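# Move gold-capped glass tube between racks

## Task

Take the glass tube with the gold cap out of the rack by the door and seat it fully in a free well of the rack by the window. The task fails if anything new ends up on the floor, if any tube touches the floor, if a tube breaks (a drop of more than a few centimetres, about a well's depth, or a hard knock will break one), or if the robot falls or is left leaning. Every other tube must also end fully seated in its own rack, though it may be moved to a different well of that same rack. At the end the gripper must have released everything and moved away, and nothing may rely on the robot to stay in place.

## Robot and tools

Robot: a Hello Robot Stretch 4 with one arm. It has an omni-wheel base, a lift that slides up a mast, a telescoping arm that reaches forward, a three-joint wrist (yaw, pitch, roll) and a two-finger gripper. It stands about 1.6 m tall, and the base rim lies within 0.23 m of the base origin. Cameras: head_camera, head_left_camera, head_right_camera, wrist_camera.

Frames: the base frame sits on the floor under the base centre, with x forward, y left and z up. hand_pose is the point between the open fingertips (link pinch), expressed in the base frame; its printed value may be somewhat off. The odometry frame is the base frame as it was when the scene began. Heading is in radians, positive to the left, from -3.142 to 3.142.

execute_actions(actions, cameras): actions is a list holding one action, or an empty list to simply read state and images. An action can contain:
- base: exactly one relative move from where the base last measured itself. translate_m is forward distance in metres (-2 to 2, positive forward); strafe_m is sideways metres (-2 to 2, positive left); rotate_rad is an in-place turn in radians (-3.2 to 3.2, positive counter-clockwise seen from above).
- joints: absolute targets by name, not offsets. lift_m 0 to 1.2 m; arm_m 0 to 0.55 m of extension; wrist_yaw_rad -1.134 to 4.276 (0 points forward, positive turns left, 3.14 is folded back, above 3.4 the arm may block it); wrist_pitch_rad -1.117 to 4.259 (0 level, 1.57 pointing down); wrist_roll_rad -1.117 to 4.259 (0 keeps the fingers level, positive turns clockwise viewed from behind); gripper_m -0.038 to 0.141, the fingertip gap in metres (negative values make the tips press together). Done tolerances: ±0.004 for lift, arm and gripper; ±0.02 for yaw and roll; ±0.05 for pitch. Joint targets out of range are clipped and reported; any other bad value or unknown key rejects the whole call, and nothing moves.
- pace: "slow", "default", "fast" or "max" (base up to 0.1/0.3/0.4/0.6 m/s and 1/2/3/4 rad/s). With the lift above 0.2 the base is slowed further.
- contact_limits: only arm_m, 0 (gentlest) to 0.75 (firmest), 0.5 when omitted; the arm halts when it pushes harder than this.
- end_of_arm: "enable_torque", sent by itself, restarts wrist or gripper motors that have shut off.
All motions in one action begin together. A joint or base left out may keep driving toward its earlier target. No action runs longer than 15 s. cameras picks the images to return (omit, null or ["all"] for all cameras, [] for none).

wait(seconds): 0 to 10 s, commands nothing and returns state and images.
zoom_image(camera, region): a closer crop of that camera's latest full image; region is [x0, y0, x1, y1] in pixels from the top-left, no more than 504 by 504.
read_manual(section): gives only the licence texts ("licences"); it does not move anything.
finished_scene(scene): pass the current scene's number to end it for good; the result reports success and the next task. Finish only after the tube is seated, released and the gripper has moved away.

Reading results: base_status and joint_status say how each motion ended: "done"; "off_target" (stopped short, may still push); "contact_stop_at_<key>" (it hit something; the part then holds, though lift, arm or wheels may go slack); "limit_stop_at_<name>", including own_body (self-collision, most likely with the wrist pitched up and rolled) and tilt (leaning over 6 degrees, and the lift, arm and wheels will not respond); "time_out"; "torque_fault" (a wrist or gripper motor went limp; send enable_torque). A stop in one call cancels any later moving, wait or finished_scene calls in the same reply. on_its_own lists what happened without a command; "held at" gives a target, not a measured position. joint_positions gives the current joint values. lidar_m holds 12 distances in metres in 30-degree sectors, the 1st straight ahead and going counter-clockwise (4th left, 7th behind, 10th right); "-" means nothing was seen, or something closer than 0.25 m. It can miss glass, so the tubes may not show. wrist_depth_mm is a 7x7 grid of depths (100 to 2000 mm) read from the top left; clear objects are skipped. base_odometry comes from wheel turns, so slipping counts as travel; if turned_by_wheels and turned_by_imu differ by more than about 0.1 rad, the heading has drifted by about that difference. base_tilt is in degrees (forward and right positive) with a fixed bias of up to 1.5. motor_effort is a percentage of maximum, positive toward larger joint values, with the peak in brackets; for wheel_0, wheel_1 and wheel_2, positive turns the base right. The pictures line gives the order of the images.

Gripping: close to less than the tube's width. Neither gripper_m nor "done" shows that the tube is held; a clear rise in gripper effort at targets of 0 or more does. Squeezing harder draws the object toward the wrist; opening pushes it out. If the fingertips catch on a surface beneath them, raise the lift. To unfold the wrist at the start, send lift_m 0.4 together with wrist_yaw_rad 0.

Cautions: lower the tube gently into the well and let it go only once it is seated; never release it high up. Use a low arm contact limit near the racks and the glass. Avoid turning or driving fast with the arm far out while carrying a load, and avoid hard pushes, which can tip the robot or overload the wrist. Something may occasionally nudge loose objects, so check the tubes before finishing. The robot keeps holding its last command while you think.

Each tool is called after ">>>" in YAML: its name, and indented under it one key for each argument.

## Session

>>> execute_actions:
  actions: []

Scene clock: 0.00 s.
base_odometry: x=+0.000 y=+0.000 heading=+0.000 (m, m, rad; odometry frame)
turned_by_wheels: +0.000 (rad since the last result)
turned_by_imu: +0.000 (rad since the last result)
base_tilt: forward=-0.6 right=+1.2 (deg)
lidar_m: 1.28 1.31 2.37 1.54 1.57 1.97 1.89 2.57 1.18 1.11 1.15 1.41
base_status: not commanded
joint_positions: lift_m=+0.282 arm_m=-0.003 wrist_yaw_rad=+3.080 wrist_pitch_rad=-0.012 wrist_roll_rad=-0.003 gripper_m=+0.057
joint_status: not commanded
motor_effort: lift_m=+20 arm_m=-1 wrist_yaw_rad=+1 wrist_pitch_rad=-7 wrist_roll_rad=+0 gripper_m=-2 wheel_0=+1 wheel_1=+1 wheel_2=+0 (%)
hand_pose: x=-0.1142 y=+0.1051 z=+0.4635 quat_wxyz=(+0.031, +0.006, -0.002, +0.999) (m; base frame)
wrist_depth_mm: 138 138 - - - - - / - 138 - - - - - / - 128 201 - - - 1756 / 110 137 250 - - - 1756 / 135 - - - - - 1808 / - - 221 1983 211 1863 1756 / 1336 1281 1138 1182 1098 1182 1255
pictures: head_camera, head_left_camera, head_right_camera, wrist_camera
Images, in order (width x height): head_camera 420x560, head_left_camera 420x672, head_right_camera 420x672, wrist_camera 616x392.

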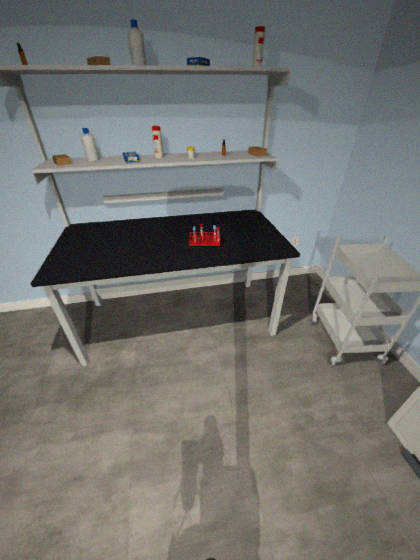

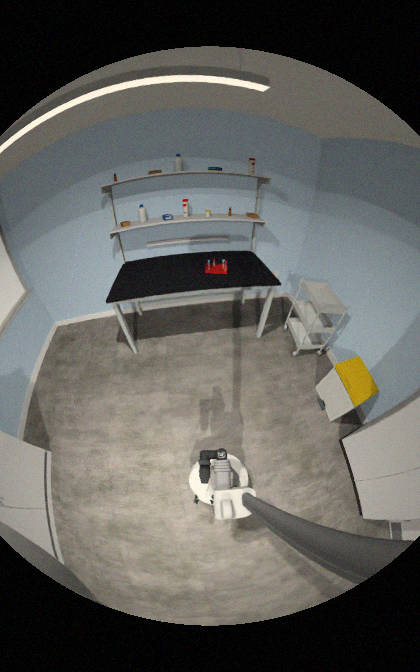

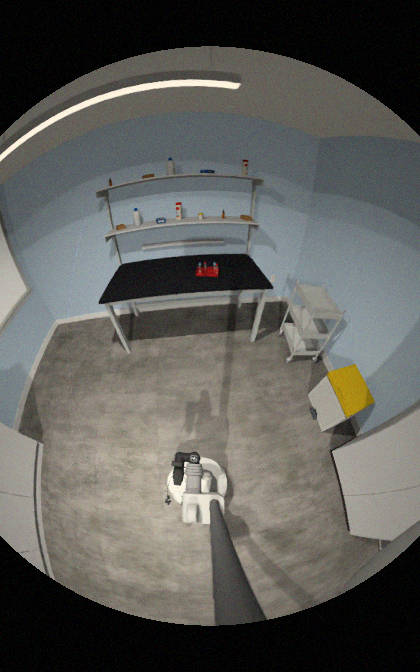

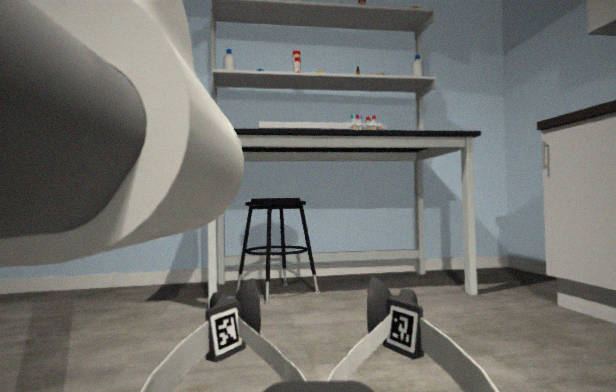

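>>> execute_actions:
  actions:
    - {"base":{"rotate_rad":-2.95},"joints":{"lift_m":0.9,"wrist_yaw_rad":0,"wrist_pitch_rad":0.3}}
  cameras: ["head_camera","wrist_camera"]

Scene clock: 7.93 s.
base_odometry: x=+0.000 y=+0.000 heading=-2.949 (m, m, rad; odometry frame)
turned_by_wheels: -2.949 (rad since the last result)
turned_by_imu: -2.934 (rad since the last result)
base_tilt: forward=-0.8 right=+1.2 (deg)
lidar_m: 1.85 2.11 1.13 1.11 1.19 1.38 1.31 1.36 2.21 1.53 1.61 1.90
base_status: done
joint_positions: lift_m=+0.900 arm_m=-0.003 wrist_yaw_rad=+0.000 wrist_pitch_rad=+0.302 wrist_roll_rad=-0.003 gripper_m=+0.057
joint_status: all done
motor_effort: lift_m=+24(25) arm_m=-1(1) wrist_yaw_rad=-1(7) wrist_pitch_rad=-5(7) wrist_roll_rad=-2(3) gripper_m=-4(3) wheel_0=+4(9) wheel_1=+3(7) wheel_2=+1(9) (%)
hand_pose: x=+0.4438 y=-0.0874 z=+0.9921 quat_wxyz=(+0.989, -0.001, +0.150, +0.000) (m; base frame)
wrist_depth_mm: - - - - - - - / - - - - - - - / - - - - 1921 1708 1756 / - - - - - - - / - - - - - - - / - 1983 220 1921 211 1921 1921 / 1618 1576 1464 1499 1464 1537 1537
pictures: head_camera, wrist_camera
Images, in order (width x height): head_camera 420x560, wrist_camera 616x392.

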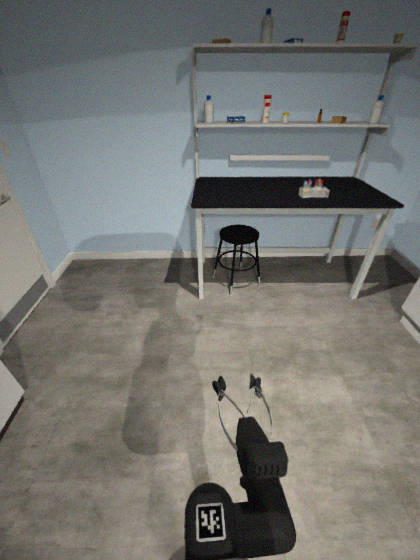

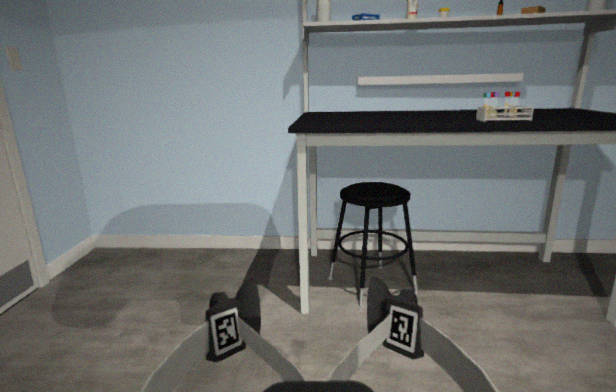

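>>> execute_actions:
  actions:
    - {"base":{"strafe_m":-0.7},"joints":{"lift_m":1.2,"wrist_pitch_rad":1.2,"gripper_m":0.03}}
  cameras: []

>>> execute_actions:
  actions:
    - {"base":{"translate_m":1.35}}
  cameras: ["head_right_camera","wrist_camera"]

Scene clock: 16.17 s.
base_odometry: x=-0.134 y=+0.687 heading=-2.949 (m, m, rad; odometry frame)
turned_by_wheels: +0.000 (rad since the last result)
turned_by_imu: +0.000 (rad since the last result)
base_tilt: forward=-0.7 right=+1.1 (deg)
lidar_m: 1.81 1.94 1.87 1.83 1.84 1.39 1.34 1.97 0.86 0.82 0.87 1.25
base_status: done
joint_positions: lift_m=+1.200 arm_m=-0.003 wrist_yaw_rad=+0.000 wrist_pitch_rad=+1.201 wrist_roll_rad=-0.003 gripper_m=+0.030
joint_status: all done
motor_effort: lift_m=+24(24) arm_m=-1(1) wrist_yaw_rad=+0(0) wrist_pitch_rad=-2(5) wrist_roll_rad=-2(2) gripper_m=-5(3) wheel_0=+2(12) wheel_1=-2(12) wheel_2=+1(2) (%)
hand_pose: x=+0.2727 y=-0.0874 z=+1.1089 quat_wxyz=(+0.825, -0.001, +0.565, +0.001) (m; base frame)
wrist_depth_mm: 1756 1708 1708 1756 1708 1708 1255 / 1618 1661 1618 1576 1618 1576 1255 / 1537 1537 1537 1537 1499 1537 1229 / 1464 1430 1430 1464 1430 1430 1229 / 1366 1336 1366 1336 1366 1366 1308 / 1308 1308 1308 1255 1255 1308 1281 / 1229 1229 1008 1025 1205 1205 1205
pictures: none
No camera images: the call's "cameras" was empty. Leave "cameras" out to get every camera's image.

Scene clock: 22.17 s.
base_odometry: x=-1.459 y=+0.428 heading=-2.949 (m, m, rad; odometry frame)
turned_by_wheels: +0.000 (rad since the last result)
turned_by_imu: +0.004 (rad since the last result)
base_tilt: forward=-0.7 right=+1.3 (deg)
lidar_m: 0.47 0.51 0.74 1.81 1.87 2.83 3.42 1.22 0.92 0.89 0.62 0.48
base_status: done
joint_positions: lift_m=+1.200 arm_m=-0.003 wrist_yaw_rad=+0.000 wrist_pitch_rad=+1.201 wrist_roll_rad=-0.003 gripper_m=+0.030
joint_status: not commanded
motor_effort: lift_m=+23(24) arm_m=-1(1) wrist_yaw_rad=+0(0) wrist_pitch_rad=-2(2) wrist_roll_rad=+1(1) gripper_m=-5(6) wheel_0=+2(7) wheel_1=+2(8) wheel_2=+0(10) (%)
hand_pose: x=+0.2727 y=-0.0874 z=+1.1089 quat_wxyz=(+0.825, -0.001, +0.565, +0.001) (m; base frame)
wrist_depth_mm: 549 544 549 549 512 521 539 / 512 512 512 512 512 512 508 / 508 496 492 488 484 477 477 / 1430 1430 1397 1430 1430 1430 1397 / 1366 1366 1366 1366 1336 1366 1138 / 1281 1281 1255 1255 1281 1308 1281 / 1255 1229 1008 1025 1205 1229 1229
pictures: head_right_camera, wrist_camera
Images, in order (width x height): head_right_camera 420x672, wrist_camera 616x392.

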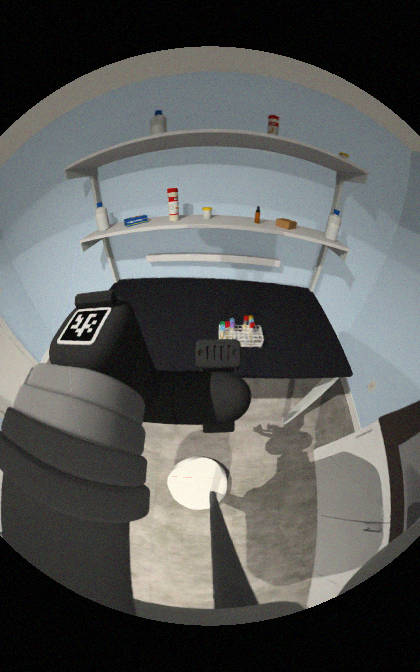

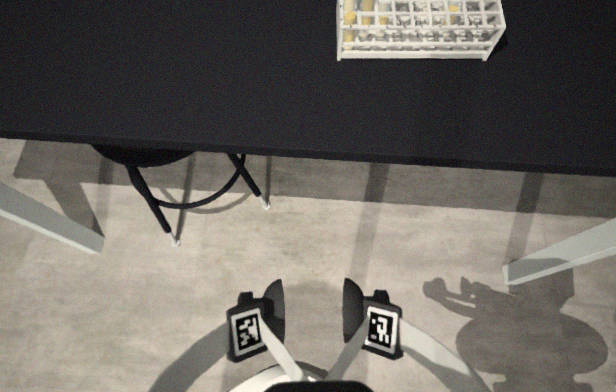

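>>> execute_actions:
  actions:
    - {"base":{"strafe_m":-0.13},"joints":{"arm_m":0.4,"wrist_pitch_rad":1.57}}
  cameras: ["wrist_camera"]

Scene clock: 28.63 s.
base_odometry: x=-1.484 y=+0.556 heading=-2.949 (m, m, rad; odometry frame)
turned_by_wheels: +0.000 (rad since the last result)
turned_by_imu: +0.001 (rad since the last result)
base_tilt: forward=-0.7 right=+1.2 (deg)
lidar_m: 0.45 0.48 0.74 1.94 2.00 2.82 3.44 1.04 0.78 0.76 0.61 0.46
base_status: done
joint_positions: lift_m=+1.200 arm_m=+0.399 wrist_yaw_rad=+0.000 wrist_pitch_rad=+1.570 wrist_roll_rad=-0.003 gripper_m=+0.030
joint_status: all done
motor_effort: lift_m=+23(23) arm_m=+6(7) wrist_yaw_rad=+0(1) wrist_pitch_rad=+0(5) wrist_roll_rad=+2(1) gripper_m=-4(3) wheel_0=+2(11) wheel_1=-1(5) wheel_2=+0(1) (%)
hand_pose: x=+0.5701 y=-0.0874 z=+1.0894 quat_wxyz=(+0.707, -0.001, +0.707, +0.001) (m; base frame)
wrist_depth_mm: 397 397 397 397 397 397 397 / 397 397 394 394 397 397 394 / 394 394 364 366 364 394 397 / 394 397 291 366 338 394 394 / 394 394 394 394 394 394 394 / 397 394 394 394 392 392 394 / 1308 1281 394 394 394 394 392
pictures: wrist_camera
Images, in order (width x height): wrist_camera 616x392.

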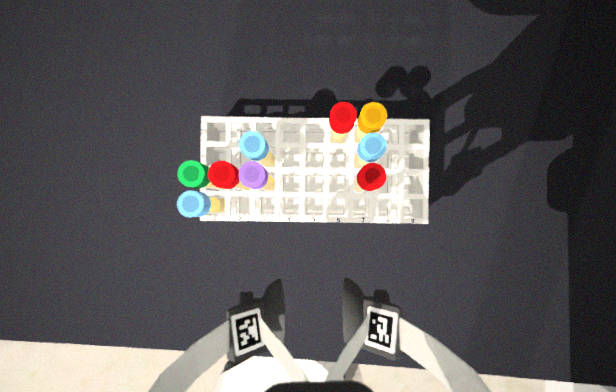

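>>> execute_actions:
  actions:
    - {"base":{"strafe_m":-0.020},"joints":{"arm_m":0.512,"wrist_roll_rad":1.57,"lift_m":1.18},"pace":"slow"}
  cameras: ["wrist_camera"]

Scene clock: 53.47 s.
base_odometry: x=-1.487 y=+0.575 heading=-2.949 (m, m, rad; odometry frame)
turned_by_wheels: +0.000 (rad since the last result)
turned_by_imu: +0.001 (rad since the last result)
base_tilt: forward=-0.7 right=+1.3 (deg)
lidar_m: 0.45 0.49 0.71 1.95 2.01 2.83 3.42 1.04 0.77 0.73 0.59 0.46
base_status: done
joint_positions: lift_m=+1.180 arm_m=+0.511 wrist_yaw_rad=+0.000 wrist_pitch_rad=+1.570 wrist_roll_rad=+1.570 gripper_m=+0.030
joint_status: all done
motor_effort: lift_m=+15(23) arm_m=+6(6) wrist_yaw_rad=+0(0) wrist_pitch_rad=+1(1) wrist_roll_rad=+2(7) gripper_m=-3(5) wheel_0=+3(8) wheel_1=-4(10) wheel_2=+0(1) (%)
hand_pose: x=+0.6821 y=-0.0874 z=+1.0701 quat_wxyz=(+0.501, +0.500, +0.500, -0.499) (m; base frame)
wrist_depth_mm: 375 377 379 379 382 382 1308 / 375 377 377 379 379 379 1308 / 375 375 377 377 379 382 1308 / 373 373 377 368 377 379 1098 / 370 373 375 345 375 377 1078 / 370 370 373 255 319 375 1078 / 370 370 368 262 317 375 1281
pictures: wrist_camera
Images, in order (width x height): wrist_camera 616x392.

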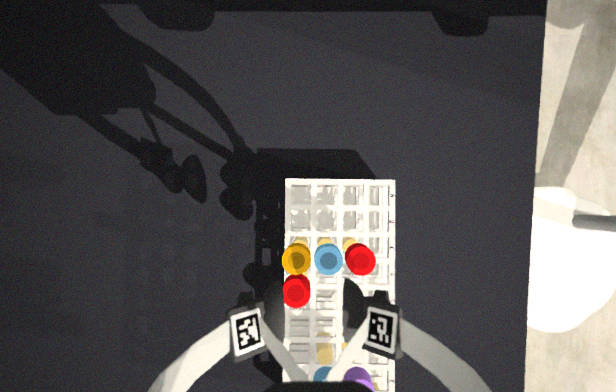

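>>> execute_actions:
  actions:
    - {"base":{"strafe_m":0.006},"joints":{"arm_m":0.523},"pace":"slow"}
  cameras: []

>>> execute_actions:
  actions:
    - {"joints":{"lift_m":1.155},"pace":"slow"}
  cameras: ["wrist_camera"]

Scene clock: 59.20 s.
base_odometry: x=-1.486 y=+0.569 heading=-2.949 (m, m, rad; odometry frame)
turned_by_wheels: +0.000 (rad since the last result)
turned_by_imu: +0.001 (rad since the last result)
base_tilt: forward=-0.6 right=+1.2 (deg)
lidar_m: 0.45 0.49 0.73 1.95 2.01 2.82 3.43 1.05 0.77 0.75 0.62 0.46
base_status: done
joint_positions: lift_m=+1.180 arm_m=+0.522 wrist_yaw_rad=+0.000 wrist_pitch_rad=+1.570 wrist_roll_rad=+1.570 gripper_m=+0.030
joint_status: all done
motor_effort: lift_m=+15(15) arm_m=+6(6) wrist_yaw_rad=+1(0) wrist_pitch_rad=+1(1) wrist_roll_rad=+1(1) gripper_m=-5(4) wheel_0=-2(6) wheel_1=+4(5) wheel_2=+0(0) (%)
hand_pose: x=+0.6931 y=-0.0874 z=+1.0701 quat_wxyz=(+0.501, +0.500, +0.500, -0.499) (m; base frame)
wrist_depth_mm: 375 377 377 382 382 384 1336 / 375 375 377 377 379 382 1281 / 375 375 375 377 379 379 1308 / 373 373 375 368 370 379 1098 / 370 370 373 366 347 377 1078 / 368 370 370 317 343 377 1078 / 368 370 368 255 255 375 1281
pictures: none
No camera images: the call's "cameras" was empty. Leave "cameras" out to get every camera's image.

Scene clock: 60.20 s.
base_odometry: x=-1.486 y=+0.569 heading=-2.949 (m, m, rad; odometry frame)
turned_by_wheels: +0.000 (rad since the last result)
turned_by_imu: +0.000 (rad since the last result)
base_tilt: forward=-0.7 right=+1.2 (deg)
lidar_m: 0.45 0.50 0.74 1.96 2.02 2.83 3.44 1.02 0.77 0.73 0.61 0.45
base_status: not commanded
joint_positions: lift_m=+1.155 arm_m=+0.522 wrist_yaw_rad=+0.000 wrist_pitch_rad=+1.570 wrist_roll_rad=+1.570 gripper_m=+0.030
joint_status: all done
motor_effort: lift_m=+14(13) arm_m=+6(6) wrist_yaw_rad=+0(1) wrist_pitch_rad=+1(1) wrist_roll_rad=+1(2) gripper_m=-5(3) wheel_0=-2(2) wheel_1=+4(4) wheel_2=+0(0) (%)
hand_pose: x=+0.6931 y=-0.0874 z=+1.0451 quat_wxyz=(+0.501, +0.500, +0.500, -0.499) (m; base frame)
wrist_depth_mm: 353 353 355 355 355 357 357 / 349 351 351 353 355 355 1281 / 349 351 351 353 353 355 1308 / 347 347 349 343 343 351 1060 / 347 347 349 336 300 351 1042 / 345 347 347 230 293 351 1060 / 343 347 347 246 247 349 1255
pictures: wrist_camera
Images, in order (width x height): wrist_camera 616x392.

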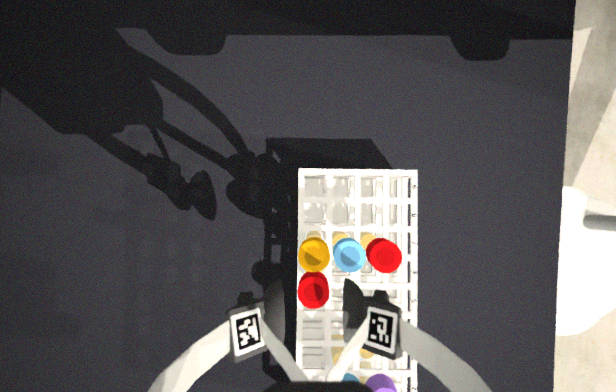

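>>> execute_actions:
  actions:
    - {"joints":{"lift_m":1.126},"pace":"slow"}
  cameras: ["wrist_camera"]

>>> execute_actions:
  actions:
    - {"joints":{"gripper_m":0.0},"pace":"slow"}
  cameras: ["wrist_camera"]

>>> execute_actions:
  actions:
    - {"joints":{"lift_m":1.2},"pace":"slow"}
  cameras: ["wrist_camera"]

Scene clock: 72.80 s.
base_odometry: x=-1.486 y=+0.569 heading=-2.949 (m, m, rad; odometry frame)
turned_by_wheels: +0.000 (rad since the last result)
turned_by_imu: +0.000 (rad since the last result)
base_tilt: forward=-0.8 right=+1.2 (deg)
lidar_m: 0.45 0.49 0.72 1.96 2.01 2.85 3.44 1.05 0.77 0.74 0.61 0.47
base_status: not commanded
joint_positions: lift_m=+1.126 arm_m=+0.522 wrist_yaw_rad=+0.000 wrist_pitch_rad=+1.570 wrist_roll_rad=+1.570 gripper_m=+0.030
joint_status: all done
motor_effort: lift_m=+14(15) arm_m=+6(6) wrist_yaw_rad=+0(0) wrist_pitch_rad=+1(1) wrist_roll_rad=-1(4) gripper_m=-5(5) wheel_0=-2(2) wheel_1=+4(4) wheel_2=+0(0) (%)
hand_pose: x=+0.6931 y=-0.0874 z=+1.0161 quat_wxyz=(+0.501, +0.500, +0.500, -0.499) (m; base frame)
wrist_depth_mm: 322 324 324 325 325 329 329 / 322 322 324 325 325 327 327 / 322 322 322 324 325 325 327 / 319 320 322 314 294 325 325 / 319 317 320 265 265 324 325 / 317 319 319 208 264 322 324 / 315 317 317 258 264 320 322
pictures: wrist_camera
Images, in order (width x height): wrist_camera 616x392.

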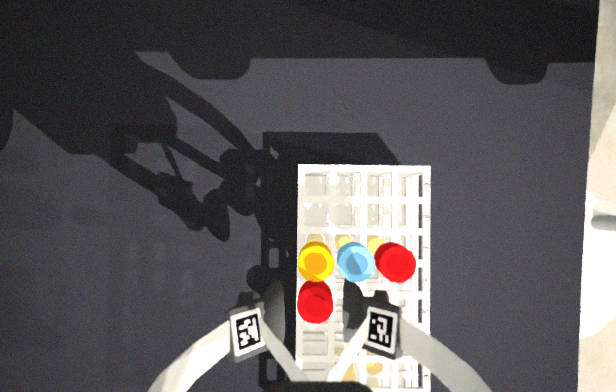

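Scene clock: 74.27 s.
base_odometry: x=-1.486 y=+0.569 heading=-2.949 (m, m, rad; odometry frame)
turned_by_wheels: +0.000 (rad since the last result)
turned_by_imu: +0.000 (rad since the last result)
base_tilt: forward=-0.6 right=+1.2 (deg)
lidar_m: 0.45 0.49 0.72 1.96 2.01 2.83 3.43 1.03 0.76 0.74 0.60 0.47
base_status: not commanded
joint_positions: lift_m=+1.126 arm_m=+0.522 wrist_yaw_rad=+0.000 wrist_pitch_rad=+1.570 wrist_roll_rad=+1.570 gripper_m=+0.000
joint_status: all done
motor_effort: lift_m=+15(14) arm_m=+6(6) wrist_yaw_rad=-1(1) wrist_pitch_rad=+0(1) wrist_roll_rad=+2(2) gripper_m=-11(12) wheel_0=-2(2) wheel_1=+4(4) wheel_2=+0(0) (%)
hand_pose: x=+0.6930 y=-0.0874 z=+1.0161 quat_wxyz=(+0.500, +0.500, +0.500, -0.500) (m; base frame)
wrist_depth_mm: 322 322 324 325 327 329 329 / 320 322 324 324 325 327 329 / 320 322 324 325 325 325 327 / 319 320 322 315 293 325 327 / 319 320 320 264 265 324 324 / 317 320 317 200 265 322 324 / 315 319 179 262 263 320 324
pictures: wrist_camera
Images, in order (width x height): wrist_camera 616x392.

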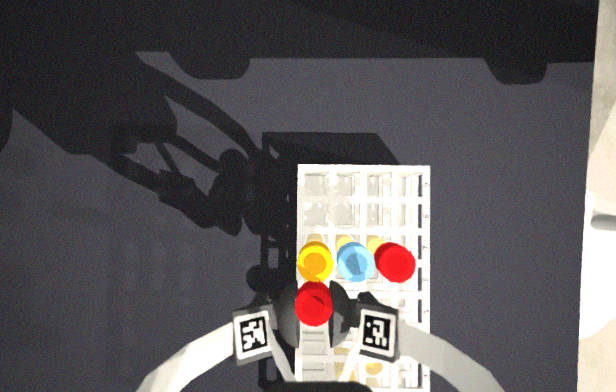

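Scene clock: 75.77 s.
base_odometry: x=-1.486 y=+0.569 heading=-2.949 (m, m, rad; odometry frame)
turned_by_wheels: +0.000 (rad since the last result)
turned_by_imu: +0.000 (rad since the last result)
base_tilt: forward=-0.6 right=+1.2 (deg)
lidar_m: 0.45 0.49 0.74 1.96 2.02 2.82 3.43 1.03 0.77 0.74 0.61 0.47
base_status: not commanded
joint_positions: lift_m=+1.200 arm_m=+0.522 wrist_yaw_rad=+0.000 wrist_pitch_rad=+1.570 wrist_roll_rad=+1.570 gripper_m=+0.000
joint_status: all done
motor_effort: lift_m=+24(22) arm_m=+6(6) wrist_yaw_rad=+0(0) wrist_pitch_rad=+0(1) wrist_roll_rad=+0(0) gripper_m=-12(11) wheel_0=-2(2) wheel_1=+4(4) wheel_2=+0(0) (%)
hand_pose: x=+0.6930 y=-0.0874 z=+1.0893 quat_wxyz=(+0.500, +0.500, +0.500, -0.500) (m; base frame)
wrist_depth_mm: 397 397 397 399 399 402 1336 / 394 397 397 397 399 402 1336 / 392 392 394 397 399 399 1308 / 392 394 397 389 397 397 1308 / 389 389 392 382 387 397 1098 / 389 389 389 201 338 397 1118 / 389 387 181 274 274 394 1308
pictures: wrist_camera
Images, in order (width x height): wrist_camera 616x392.

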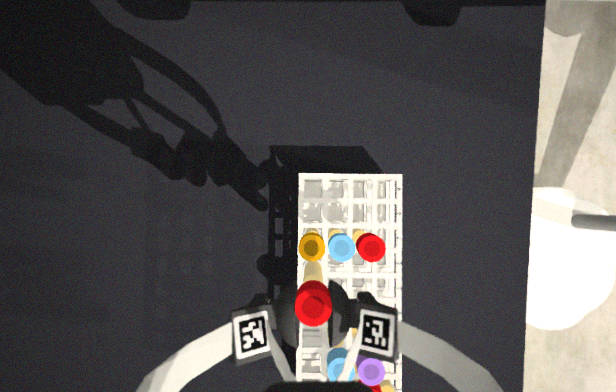

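>>> execute_actions:
  actions:
    - {"base":{"strafe_m":0.021},"pace":"slow"}
  cameras: []

>>> execute_actions:
  actions:
    - {"joints":{"arm_m":0.479},"pace":"slow"}
  cameras: ["wrist_camera"]

>>> zoom_image:
  camera: "wrist_camera"
  region: [200, 150, 440, 392]

Scene clock: 83.17 s.
base_odometry: x=-1.482 y=+0.549 heading=-2.949 (m, m, rad; odometry frame)
turned_by_wheels: +0.000 (rad since the last result)
turned_by_imu: +0.001 (rad since the last result)
base_tilt: forward=-0.7 right=+1.2 (deg)
lidar_m: 0.45 0.50 0.74 1.93 1.99 2.84 3.44 1.05 0.78 0.76 0.62 0.48
base_status: done
joint_positions: lift_m=+1.200 arm_m=+0.522 wrist_yaw_rad=+0.000 wrist_pitch_rad=+1.570 wrist_roll_rad=+1.570 gripper_m=+0.000
joint_status: not commanded
motor_effort: lift_m=+24(24) arm_m=+6(6) wrist_yaw_rad=+0(0) wrist_pitch_rad=+0(1) wrist_roll_rad=+1(4) gripper_m=-11(11) wheel_0=-3(7) wheel_1=+3(5) wheel_2=+0(1) (%)
hand_pose: x=+0.6930 y=-0.0874 z=+1.0893 quat_wxyz=(+0.500, +0.500, +0.500, -0.500) (m; base frame)
wrist_depth_mm: 394 397 399 402 402 402 1308 / 394 397 397 397 399 399 1308 / 394 397 397 397 397 399 1336 / 392 394 397 389 389 397 1308 / 392 389 392 387 387 397 1098 / 387 389 392 201 338 397 1098 / 387 389 182 274 274 397 1308
pictures: none
No camera images: the call's "cameras" was empty. Leave "cameras" out to get every camera's image.

Scene clock: 84.77 s.
base_odometry: x=-1.482 y=+0.549 heading=-2.949 (m, m, rad; odometry frame)
turned_by_wheels: +0.000 (rad since the last result)
turned_by_imu: +0.000 (rad since the last result)
base_tilt: forward=-0.6 right=+1.2 (deg)
lidar_m: 0.46 0.48 0.74 1.95 2.00 2.82 3.43 1.08 0.80 0.76 0.62 0.47
base_status: not commanded
joint_positions: lift_m=+1.200 arm_m=+0.480 wrist_yaw_rad=+0.000 wrist_pitch_rad=+1.570 wrist_roll_rad=+1.570 gripper_m=+0.000
joint_status: all done
motor_effort: lift_m=+24(24) arm_m=-6(6) wrist_yaw_rad=-1(1) wrist_pitch_rad=-2(1) wrist_roll_rad=+2(0) gripper_m=-13(11) wheel_0=-4(4) wheel_1=+3(3) wheel_2=+0(0) (%)
hand_pose: x=+0.6511 y=-0.0874 z=+1.0893 quat_wxyz=(+0.500, +0.500, +0.500, -0.500) (m; base frame)
wrist_depth_mm: 394 397 399 399 399 402 1336 / 394 394 397 399 399 399 1336 / 394 392 397 399 397 402 1308 / 392 392 394 387 397 399 1308 / 392 392 392 338 397 399 1098 / 389 389 392 201 394 1098 1098 / 389 389 182 273 394 392 1308
pictures: wrist_camera
Images, in order (width x height): wrist_camera 616x392.

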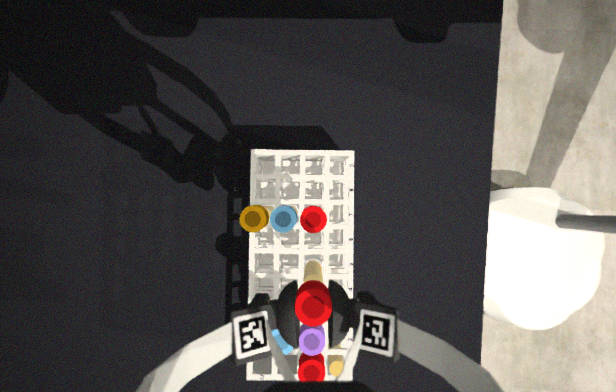

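Region (200, 150, 440, 392) of wrist_camera's 616x392 image, scaled by 2.083; it fills the left 500 columns of this view, and the rest is white.

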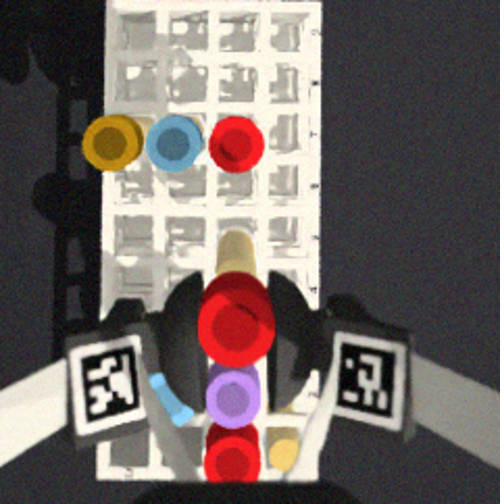

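>>> execute_actions:
  actions:
    - {"joints":{"lift_m":1.165},"pace":"slow"}
  cameras: ["wrist_camera"]

>>> execute_actions:
  actions:
    - {"joints":{"lift_m":1.135},"pace":"slow"}
  cameras: ["wrist_camera"]

Scene clock: 91.30 s.
base_odometry: x=-1.482 y=+0.549 heading=-2.949 (m, m, rad; odometry frame)
turned_by_wheels: +0.000 (rad since the last result)
turned_by_imu: +0.000 (rad since the last result)
base_tilt: forward=-0.7 right=+1.2 (deg)
lidar_m: 0.45 0.50 0.74 1.94 1.99 2.81 3.42 1.05 0.80 0.77 0.62 0.48
base_status: not commanded
joint_positions: lift_m=+1.165 arm_m=+0.480 wrist_yaw_rad=+0.000 wrist_pitch_rad=+1.570 wrist_roll_rad=+1.570 gripper_m=+0.000
joint_status: all done
motor_effort: lift_m=+14(25) arm_m=-6(6) wrist_yaw_rad=-1(1) wrist_pitch_rad=+0(0) wrist_roll_rad=+1(0) gripper_m=-11(11) wheel_0=-4(4) wheel_1=+3(3) wheel_2=+0(0) (%)
hand_pose: x=+0.6511 y=-0.0874 z=+1.0551 quat_wxyz=(+0.500, +0.500, +0.500, -0.500) (m; base frame)
wrist_depth_mm: 359 362 364 364 366 368 1281 / 359 362 364 364 364 366 1308 / 357 359 362 362 364 366 1281 / 359 357 359 353 364 366 1281 / 357 357 357 330 362 362 1060 / 353 355 355 200 362 364 1060 / 353 357 181 239 301 362 1281
pictures: wrist_camera
Images, in order (width x height): wrist_camera 616x392.

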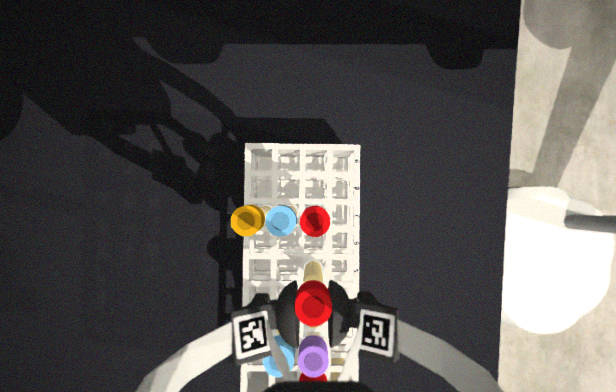

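Scene clock: 92.37 s.
base_odometry: x=-1.482 y=+0.549 heading=-2.949 (m, m, rad; odometry frame)
turned_by_wheels: +0.000 (rad since the last result)
turned_by_imu: +0.000 (rad since the last result)
base_tilt: forward=-0.6 right=+1.3 (deg)
lidar_m: 0.46 0.49 0.74 1.94 1.98 2.81 3.45 1.07 0.79 0.76 0.62 0.46
base_status: not commanded
joint_positions: lift_m=+1.135 arm_m=+0.480 wrist_yaw_rad=+0.000 wrist_pitch_rad=+1.570 wrist_roll_rad=+1.570 gripper_m=+0.000
joint_status: all done
motor_effort: lift_m=+14(15) arm_m=-6(6) wrist_yaw_rad=+1(0) wrist_pitch_rad=-1(2) wrist_roll_rad=+1(3) gripper_m=-11(11) wheel_0=-4(4) wheel_1=+3(4) wheel_2=+0(0) (%)
hand_pose: x=+0.6511 y=-0.0874 z=+1.0251 quat_wxyz=(+0.500, +0.500, +0.500, -0.500) (m; base frame)
wrist_depth_mm: 329 332 334 334 334 338 1281 / 330 330 332 334 334 336 1281 / 329 329 332 324 334 334 1255 / 327 330 329 276 334 330 1281 / 325 327 329 273 332 332 1042 / 325 327 327 202 330 330 1042 / 325 325 179 211 272 330 1255
pictures: wrist_camera
Images, in order (width x height): wrist_camera 616x392.

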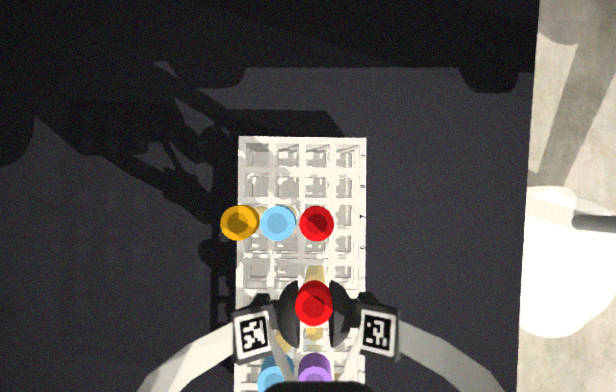

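>>> execute_actions:
  actions:
    - {"joints":{"gripper_m":0.03},"pace":"slow"}
  cameras: []

>>> execute_actions:
  actions:
    - {"joints":{"lift_m":1.185}}
  cameras: ["wrist_camera"]

>>> execute_actions:
  actions:
    - {"base":{"strafe_m":-0.050},"joints":{"wrist_roll_rad":3.14,"arm_m":0.529},"pace":"slow"}
  cameras: []

>>> execute_actions:
  actions:
    - {"joints":{"lift_m":1.165},"pace":"slow"}
  cameras: ["wrist_camera"]

Scene clock: 99.80 s.
base_odometry: x=-1.482 y=+0.549 heading=-2.949 (m, m, rad; odometry frame)
turned_by_wheels: +0.000 (rad since the last result)
turned_by_imu: +0.000 (rad since the last result)
base_tilt: forward=-0.7 right=+1.3 (deg)
lidar_m: 0.45 0.49 0.72 1.94 1.98 2.83 3.44 1.08 0.80 0.77 0.61 0.48
base_status: not commanded
joint_positions: lift_m=+1.135 arm_m=+0.480 wrist_yaw_rad=+0.000 wrist_pitch_rad=+1.570 wrist_roll_rad=+1.570 gripper_m=+0.030
joint_status: all done
motor_effort: lift_m=+14(14) arm_m=-6(6) wrist_yaw_rad=-1(0) wrist_pitch_rad=+0(1) wrist_roll_rad=+1(4) gripper_m=-3(14) wheel_0=-4(4) wheel_1=+3(3) wheel_2=+0(0) (%)
hand_pose: x=+0.6511 y=-0.0874 z=+1.0251 quat_wxyz=(+0.500, +0.500, +0.500, -0.500) (m; base frame)
wrist_depth_mm: 332 332 332 334 336 338 1281 / 330 332 330 334 334 338 1255 / 329 330 330 324 334 334 1255 / 327 327 330 274 334 336 1255 / 327 327 330 273 330 332 1042 / 327 325 327 212 274 332 1025 / 325 327 209 210 272 330 1255
pictures: none
No camera images: the call's "cameras" was empty. Leave "cameras" out to get every camera's image.

Scene clock: 100.90 s.
base_odometry: x=-1.482 y=+0.549 heading=-2.949 (m, m, rad; odometry frame)
turned_by_wheels: +0.000 (rad since the last result)
turned_by_imu: +0.000 (rad since the last result)
base_tilt: forward=-0.7 right=+1.2 (deg)
lidar_m: 0.45 0.49 0.72 1.95 1.99 2.85 3.43 1.06 0.81 0.76 0.63 0.47
base_status: not commanded
joint_positions: lift_m=+1.185 arm_m=+0.480 wrist_yaw_rad=+0.000 wrist_pitch_rad=+1.570 wrist_roll_rad=+1.570 gripper_m=+0.030
joint_status: all done
motor_effort: lift_m=+24(25) arm_m=-6(6) wrist_yaw_rad=+2(0) wrist_pitch_rad=-1(2) wrist_roll_rad=+2(2) gripper_m=-5(5) wheel_0=-4(4) wheel_1=+3(3) wheel_2=+0(0) (%)
hand_pose: x=+0.6511 y=-0.0874 z=+1.0743 quat_wxyz=(+0.500, +0.500, +0.500, -0.500) (m; base frame)
wrist_depth_mm: 379 382 384 384 384 384 1336 / 379 382 379 384 382 384 1336 / 379 379 379 382 384 384 1308 / 375 377 379 366 382 384 1308 / 375 375 379 329 379 382 1060 / 375 375 377 274 379 382 1078 / 373 373 319 259 377 379 1281
pictures: wrist_camera
Images, in order (width x height): wrist_camera 616x392.

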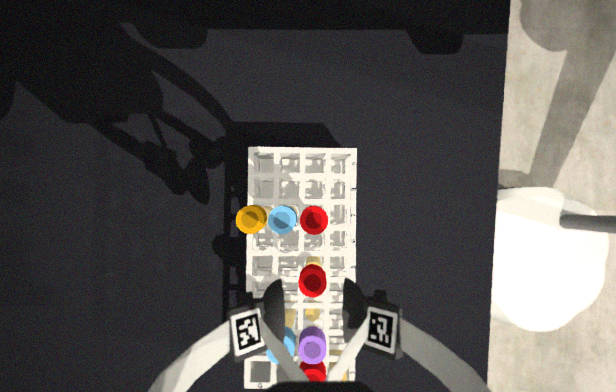

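Scene clock: 102.60 s.
base_odometry: x=-1.492 y=+0.598 heading=-2.949 (m, m, rad; odometry frame)
turned_by_wheels: +0.000 (rad since the last result)
turned_by_imu: +0.000 (rad since the last result)
base_tilt: forward=-0.7 right=+1.2 (deg)
lidar_m: 0.45 0.49 0.75 2.00 2.05 2.84 3.42 1.01 0.74 0.72 0.61 0.47
base_status: done
joint_positions: lift_m=+1.185 arm_m=+0.528 wrist_yaw_rad=+0.000 wrist_pitch_rad=+1.570 wrist_roll_rad=+3.140 gripper_m=+0.030
joint_status: all done
motor_effort: lift_m=+24(24) arm_m=+6(6) wrist_yaw_rad=+1(0) wrist_pitch_rad=+0(2) wrist_roll_rad=+3(8) gripper_m=-5(4) wheel_0=+5(10) wheel_1=-2(6) wheel_2=+0(1) (%)
hand_pose: x=+0.6990 y=-0.0874 z=+1.0743 quat_wxyz=(+0.001, +0.707, +0.001, -0.707) (m; base frame)
wrist_depth_mm: 389 389 1336 1098 1118 1336 1308 / 387 387 387 387 387 384 387 / 387 384 384 382 384 382 382 / 382 382 382 351 351 330 382 / 379 382 377 324 324 373 379 / 379 377 377 262 320 375 377 / 375 377 375 375 373 375 375
pictures: none
No camera images: the call's "cameras" was empty. Leave "cameras" out to get every camera's image.

Scene clock: 103.53 s.
base_odometry: x=-1.492 y=+0.598 heading=-2.949 (m, m, rad; odometry frame)
turned_by_wheels: +0.000 (rad since the last result)
turned_by_imu: +0.000 (rad since the last result)
base_tilt: forward=-0.7 right=+1.3 (deg)
lidar_m: 0.45 0.49 0.73 1.99 2.04 2.84 3.44 0.99 0.75 0.71 0.61 0.47
base_status: not commanded
joint_positions: lift_m=+1.165 arm_m=+0.528 wrist_yaw_rad=+0.000 wrist_pitch_rad=+1.570 wrist_roll_rad=+3.140 gripper_m=+0.030
joint_status: all done
motor_effort: lift_m=+14(23) arm_m=+6(6) wrist_yaw_rad=+0(1) wrist_pitch_rad=-1(0) wrist_roll_rad=+1(1) gripper_m=-5(2) wheel_0=+5(5) wheel_1=-3(2) wheel_2=+0(0) (%)
hand_pose: x=+0.6990 y=-0.0874 z=+1.0551 quat_wxyz=(+0.001, +0.707, +0.001, -0.707) (m; base frame)
wrist_depth_mm: 370 368 368 370 1078 1308 1281 / 368 368 366 366 366 366 366 / 366 366 366 364 366 364 364 / 364 362 362 306 332 304 362 / 359 362 362 304 330 307 359 / 359 359 357 241 303 357 359 / 355 355 355 357 355 357 355
pictures: wrist_camera
Images, in order (width x height): wrist_camera 616x392.

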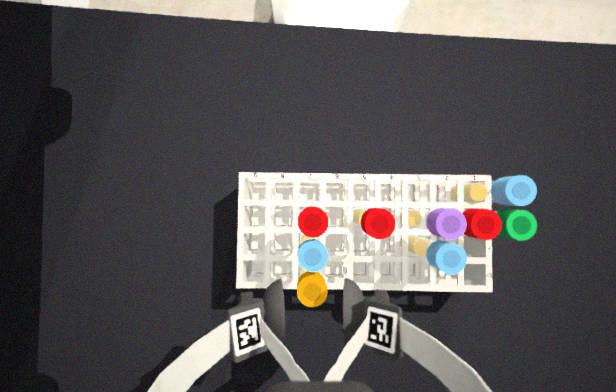

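Spot on.

>>> execute_actions:
  actions:
    - {"joints":{"lift_m":1.126},"pace":"slow"}
  cameras: ["wrist_camera"]

>>> execute_actions:
  actions:
    - {"joints":{"gripper_m":-0.003},"pace":"slow"}
  cameras: ["wrist_camera"]

>>> execute_actions:
  actions:
    - {"joints":{"lift_m":1.2},"pace":"slow"}
  cameras: ["wrist_camera"]

>>> execute_actions:
  actions:
    - {"base":{"strafe_m":-0.09},"pace":"slow"}
  cameras: ["wrist_camera"]

Scene clock: 110.93 s.
base_odometry: x=-1.492 y=+0.598 heading=-2.949 (m, m, rad; odometry frame)
turned_by_wheels: +0.000 (rad since the last result)
turned_by_imu: +0.000 (rad since the last result)
base_tilt: forward=-0.7 right=+1.2 (deg)
lidar_m: 0.46 0.49 0.72 1.99 2.05 2.83 3.43 0.99 0.73 0.72 0.61 0.46
base_status: not commanded
joint_positions: lift_m=+1.126 arm_m=+0.528 wrist_yaw_rad=+0.000 wrist_pitch_rad=+1.570 wrist_roll_rad=+3.140 gripper_m=+0.030
joint_status: all done
motor_effort: lift_m=+14(14) arm_m=+6(6) wrist_yaw_rad=+0(1) wrist_pitch_rad=-1(1) wrist_roll_rad=-1(2) gripper_m=-3(2) wheel_0=+5(5) wheel_1=-2(2) wheel_2=+0(0) (%)
hand_pose: x=+0.6990 y=-0.0874 z=+1.0161 quat_wxyz=(+0.001, +0.707, +0.001, -0.707) (m; base frame)
wrist_depth_mm: 329 330 329 329 329 329 329 / 327 327 329 327 327 329 327 / 327 325 325 327 325 325 324 / 324 322 324 309 267 267 217 / 322 324 322 264 265 206 322 / 320 320 319 208 264 319 320 / 319 319 317 319 317 317 319
pictures: wrist_camera
Images, in order (width x height): wrist_camera 616x392.

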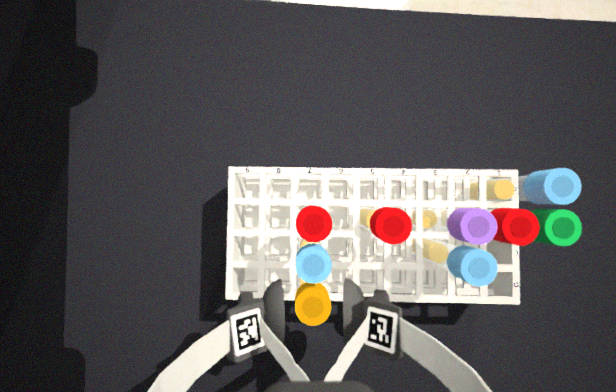

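Scene clock: 112.47 s.
base_odometry: x=-1.492 y=+0.598 heading=-2.949 (m, m, rad; odometry frame)
turned_by_wheels: +0.000 (rad since the last result)
turned_by_imu: +0.000 (rad since the last result)
base_tilt: forward=-0.7 right=+1.2 (deg)
lidar_m: 0.45 0.49 0.75 1.98 2.03 2.84 3.45 0.98 0.74 0.72 0.61 0.46
base_status: not commanded
joint_positions: lift_m=+1.126 arm_m=+0.528 wrist_yaw_rad=+0.000 wrist_pitch_rad=+1.570 wrist_roll_rad=+3.140 gripper_m=-0.003
joint_status: all done
motor_effort: lift_m=+14(14) arm_m=+6(6) wrist_yaw_rad=-1(0) wrist_pitch_rad=-1(1) wrist_roll_rad=+1(2) gripper_m=-12(10) wheel_0=+5(5) wheel_1=-2(2) wheel_2=+0(0) (%)
hand_pose: x=+0.6990 y=-0.0874 z=+1.0161 quat_wxyz=(+0.001, +0.707, +0.001, -0.707) (m; base frame)
wrist_depth_mm: 329 330 329 330 329 330 329 / 329 327 327 327 327 327 327 / 327 325 325 325 324 325 325 / 325 324 324 296 267 267 218 / 324 320 320 265 265 206 320 / 320 320 319 202 264 319 319 / 319 319 182 317 317 317 317
pictures: wrist_camera
Images, in order (width x height): wrist_camera 616x392.

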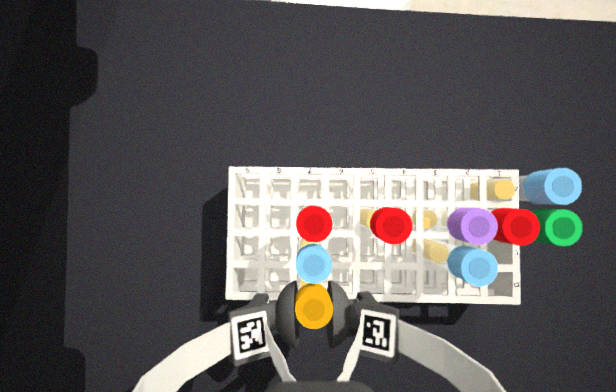

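Scene clock: 113.97 s.
base_odometry: x=-1.492 y=+0.598 heading=-2.949 (m, m, rad; odometry frame)
turned_by_wheels: +0.000 (rad since the last result)
turned_by_imu: +0.000 (rad since the last result)
base_tilt: forward=-0.7 right=+1.2 (deg)
lidar_m: 0.45 0.49 0.72 1.99 2.04 2.85 3.43 1.00 0.73 0.72 0.62 0.47
base_status: not commanded
joint_positions: lift_m=+1.200 arm_m=+0.528 wrist_yaw_rad=+0.000 wrist_pitch_rad=+1.570 wrist_roll_rad=+3.140 gripper_m=-0.003
joint_status: all done
motor_effort: lift_m=+24(26) arm_m=+6(6) wrist_yaw_rad=+1(1) wrist_pitch_rad=-1(0) wrist_roll_rad=+1(1) gripper_m=-11(12) wheel_0=+5(5) wheel_1=-2(2) wheel_2=+0(0) (%)
hand_pose: x=+0.6990 y=-0.0874 z=+1.0893 quat_wxyz=(+0.001, +0.707, +0.001, -0.707) (m; base frame)
wrist_depth_mm: 404 1336 1336 1138 1118 1336 1336 / 402 402 404 402 402 402 402 / 399 399 399 399 399 399 399 / 394 394 397 366 340 357 397 / 397 394 394 338 338 394 394 / 392 394 392 206 392 392 392 / 389 389 182 387 389 387 389
pictures: wrist_camera
Images, in order (width x height): wrist_camera 616x392.

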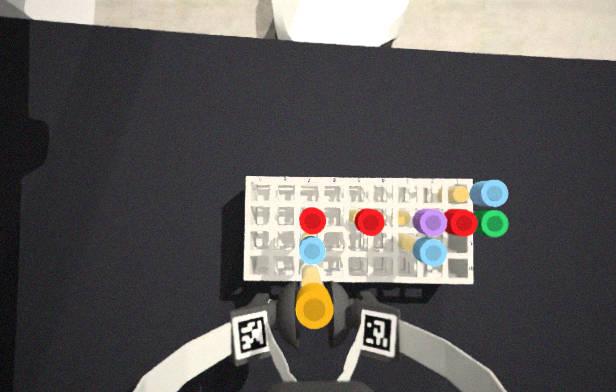

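Scene clock: 116.00 s.
base_odometry: x=-1.509 y=+0.686 heading=-2.948 (m, m, rad; odometry frame)
turned_by_wheels: +0.000 (rad since the last result)
turned_by_imu: +0.000 (rad since the last result)
base_tilt: forward=-0.7 right=+1.2 (deg)
lidar_m: 0.44 0.48 0.73 2.07 2.13 2.84 3.43 0.88 0.64 0.62 0.61 0.46
base_status: done
joint_positions: lift_m=+1.200 arm_m=+0.528 wrist_yaw_rad=+0.000 wrist_pitch_rad=+1.570 wrist_roll_rad=+3.140 gripper_m=-0.003
joint_status: not commanded
motor_effort: lift_m=+24(24) arm_m=+6(6) wrist_yaw_rad=-1(1) wrist_pitch_rad=+0(0) wrist_roll_rad=+2(1) gripper_m=-13(12) wheel_0=+4(7) wheel_1=-3(4) wheel_2=-1(1) (%)
hand_pose: x=+0.6991 y=-0.0874 z=+1.0893 quat_wxyz=(+0.001, +0.707, +0.001, -0.707) (m; base frame)
wrist_depth_mm: 402 404 1336 1118 1118 1308 1336 / 402 404 402 402 402 402 402 / 399 399 402 399 399 399 399 / 397 397 397 397 384 340 342 / 394 397 394 394 340 338 340 / 394 392 394 205 392 392 392 / 389 389 182 389 389 389 389
pictures: wrist_camera
Images, in order (width x height): wrist_camera 616x392.

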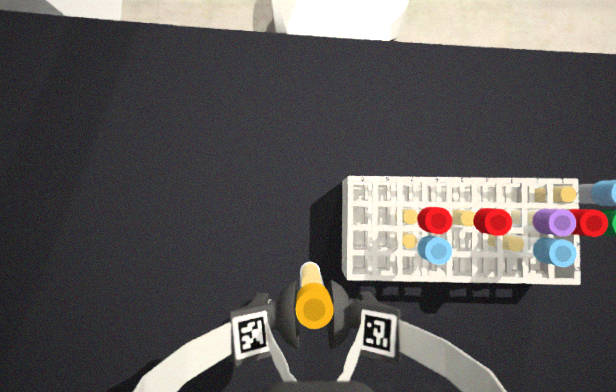

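>>> execute_actions:
  actions:
    - {"base":{"translate_m":-0.5},"joints":{"arm_m":0.05,"wrist_roll_rad":0}}
  cameras: []

>>> execute_actions:
  actions:
    - {"base":{"rotate_rad":3.09},"pace":"slow"}
  cameras: []

>>> execute_actions:
  actions:
    - {"base":{"strafe_m":-0.9}}
  cameras: ["head_camera","head_right_camera","wrist_camera"]

Scene clock: 133.10 s.
base_odometry: x=-1.018 y=+0.782 heading=-2.949 (m, m, rad; odometry frame)
turned_by_wheels: +0.000 (rad since the last result)
turned_by_imu: -0.001 (rad since the last result)
base_tilt: forward=-0.6 right=+1.2 (deg)
lidar_m: 0.94 1.02 2.55 2.05 2.16 2.29 2.27 0.84 0.63 0.60 0.62 0.90
base_status: done
joint_positions: lift_m=+1.200 arm_m=+0.051 wrist_yaw_rad=+0.000 wrist_pitch_rad=+1.570 wrist_roll_rad=+0.000 gripper_m=-0.003
joint_status: all done
motor_effort: lift_m=+23(24) arm_m=-6(6) wrist_yaw_rad=+0(0) wrist_pitch_rad=+0(0) wrist_roll_rad=+0(5) gripper_m=-12(11) wheel_0=-3(7) wheel_1=-2(5) wheel_2=+0(10) (%)
hand_pose: x=+0.2221 y=-0.0874 z=+1.0894 quat_wxyz=(+0.707, +0.000, +0.707, +0.000) (m; base frame)
wrist_depth_mm: 1336 1336 1308 1308 1281 1308 1308 / 1336 1308 1308 1308 1308 1308 866 / 1281 1308 1308 1336 1308 1281 878 / 1308 1308 1308 1308 1308 1281 854 / 1308 1281 1308 1098 1308 1308 878 / 1308 1308 1098 206 1336 1281 854 / 1308 1308 181 798 1308 1025 842
pictures: none
No camera images: the call's "cameras" was empty. Leave "cameras" out to get every camera's image.

Scene clock: 137.47 s.
base_odometry: x=-1.018 y=+0.782 heading=+0.140 (m, m, rad; odometry frame)
turned_by_wheels: +3.089 (rad since the last result)
turned_by_imu: +3.074 (rad since the last result)
base_tilt: forward=-0.7 right=+1.2 (deg)
lidar_m: 2.22 0.89 0.66 0.60 0.64 0.89 0.97 1.03 1.41 2.03 2.11 2.27
base_status: done
joint_positions: lift_m=+1.200 arm_m=+0.051 wrist_yaw_rad=+0.000 wrist_pitch_rad=+1.570 wrist_roll_rad=+0.000 gripper_m=-0.003
joint_status: not commanded
motor_effort: lift_m=+23(23) arm_m=-6(6) wrist_yaw_rad=+0(0) wrist_pitch_rad=+0(0) wrist_roll_rad=+2(1) gripper_m=-13(10) wheel_0=-5(7) wheel_1=-4(4) wheel_2=-2(6) (%)
hand_pose: x=+0.2221 y=-0.0874 z=+1.0894 quat_wxyz=(+0.707, +0.000, +0.707, +0.000) (m; base frame)
wrist_depth_mm: 1078 1336 1308 1308 1336 1308 1336 / 1078 1308 1336 1308 1281 1308 1308 / 1078 1308 1308 1336 1308 1336 1308 / 1078 1308 1308 1308 1308 1308 1308 / 1098 1308 1308 1118 1308 1308 1308 / 1098 1281 1098 206 1308 1308 1308 / 1098 1308 181 809 1308 1308 1308
pictures: none
No camera images: the call's "cameras" was empty. Leave "cameras" out to get every camera's image.

Scene clock: 141.80 s.
base_odometry: x=-0.893 y=-0.109 heading=+0.140 (m, m, rad; odometry frame)
turned_by_wheels: +0.000 (rad since the last result)
turned_by_imu: -0.002 (rad since the last result)
base_tilt: forward=-0.6 right=+1.1 (deg)
lidar_m: 2.19 2.29 1.59 1.52 1.40 1.03 0.99 1.86 1.62 1.12 1.15 1.66
base_status: done
joint_positions: lift_m=+1.200 arm_m=+0.051 wrist_yaw_rad=+0.000 wrist_pitch_rad=+1.570 wrist_roll_rad=+0.000 gripper_m=-0.003
joint_status: not commanded
motor_effort: lift_m=+23(23) arm_m=-6(6) wrist_yaw_rad=+0(0) wrist_pitch_rad=+1(1) wrist_roll_rad=+0(2) gripper_m=-12(13) wheel_0=+0(10) wheel_1=-2(9) wheel_2=-1(1) (%)
hand_pose: x=+0.2221 y=-0.0874 z=+1.0895 quat_wxyz=(+0.707, +0.000, +0.707, +0.000) (m; base frame)
wrist_depth_mm: 1308 1308 1308 1308 1308 1308 1336 / 1308 1308 1308 1336 1308 1308 1281 / 1308 1281 1308 1308 1308 1308 1308 / 1336 1308 1281 1308 1308 1308 1308 / 1308 1308 1308 1098 1308 1281 1308 / 1308 1308 1098 206 1308 1308 1308 / 1308 1336 182 798 1308 1308 1281
pictures: head_camera, head_right_camera, wrist_camera
Images, in order (width x height): head_camera 420x560, head_right_camera 420x672, wrist_camera 616x392.

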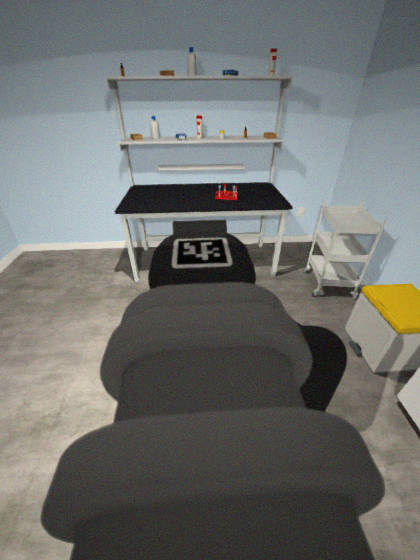

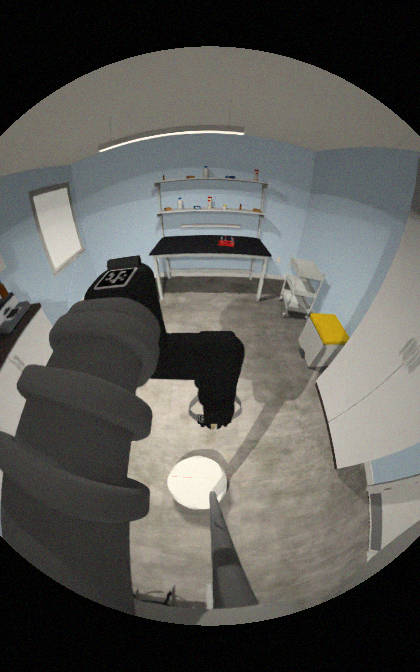

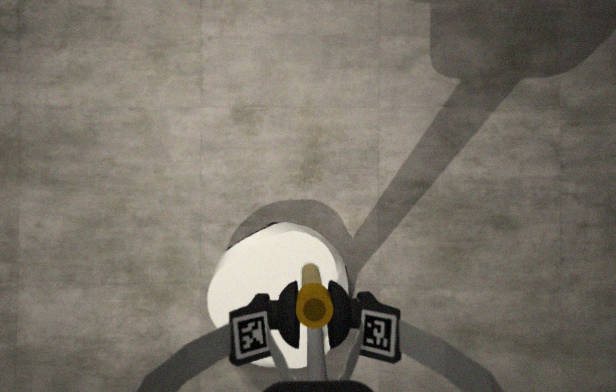

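>>> execute_actions:
  actions:
    - {"base":{"translate_m":1.75},"joints":{"arm_m":0.25}}
  cameras: ["head_right_camera","wrist_camera"]

Scene clock: 151.57 s.
base_odometry: x=+0.840 y=+0.136 heading=+0.140 (m, m, rad; odometry frame)
turned_by_wheels: +0.000 (rad since the last result)
turned_by_imu: +0.005 (rad since the last result)
base_tilt: forward=-0.7 right=+1.2 (deg)
lidar_m: 0.43 0.44 0.65 2.14 1.67 2.19 3.47 1.61 1.21 1.10 0.63 0.47
base_status: done
joint_positions: lift_m=+1.200 arm_m=+0.249 wrist_yaw_rad=+0.000 wrist_pitch_rad=+1.570 wrist_roll_rad=+0.000 gripper_m=-0.003
joint_status: all done
motor_effort: lift_m=+23(22) arm_m=+6(5) wrist_yaw_rad=+0(1) wrist_pitch_rad=+1(0) wrist_roll_rad=+0(2) gripper_m=-13(11) wheel_0=+2(9) wheel_1=+3(7) wheel_2=+1(9) (%)
hand_pose: x=+0.4201 y=-0.0874 z=+1.0895 quat_wxyz=(+0.707, +0.000, +0.707, +0.000) (m; base frame)
wrist_depth_mm: 554 549 549 549 549 508 504 / 549 544 549 549 549 544 549 / 549 549 549 549 544 544 544 / 549 549 544 544 549 544 549 / 1308 1308 1308 1308 1308 1308 1308 / 1308 1308 1336 206 1308 1308 1308 / 1308 1308 182 1078 1281 1308 1308
pictures: head_right_camera, wrist_camera
Images, in order (width x height): head_right_camera 420x672, wrist_camera 616x392.

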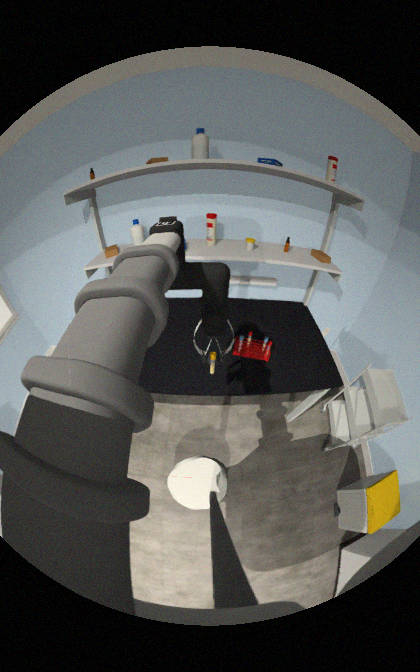

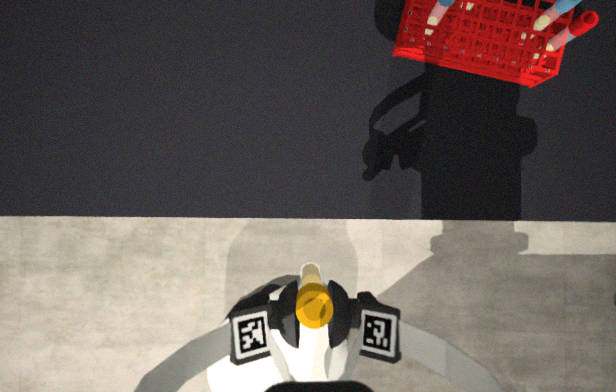

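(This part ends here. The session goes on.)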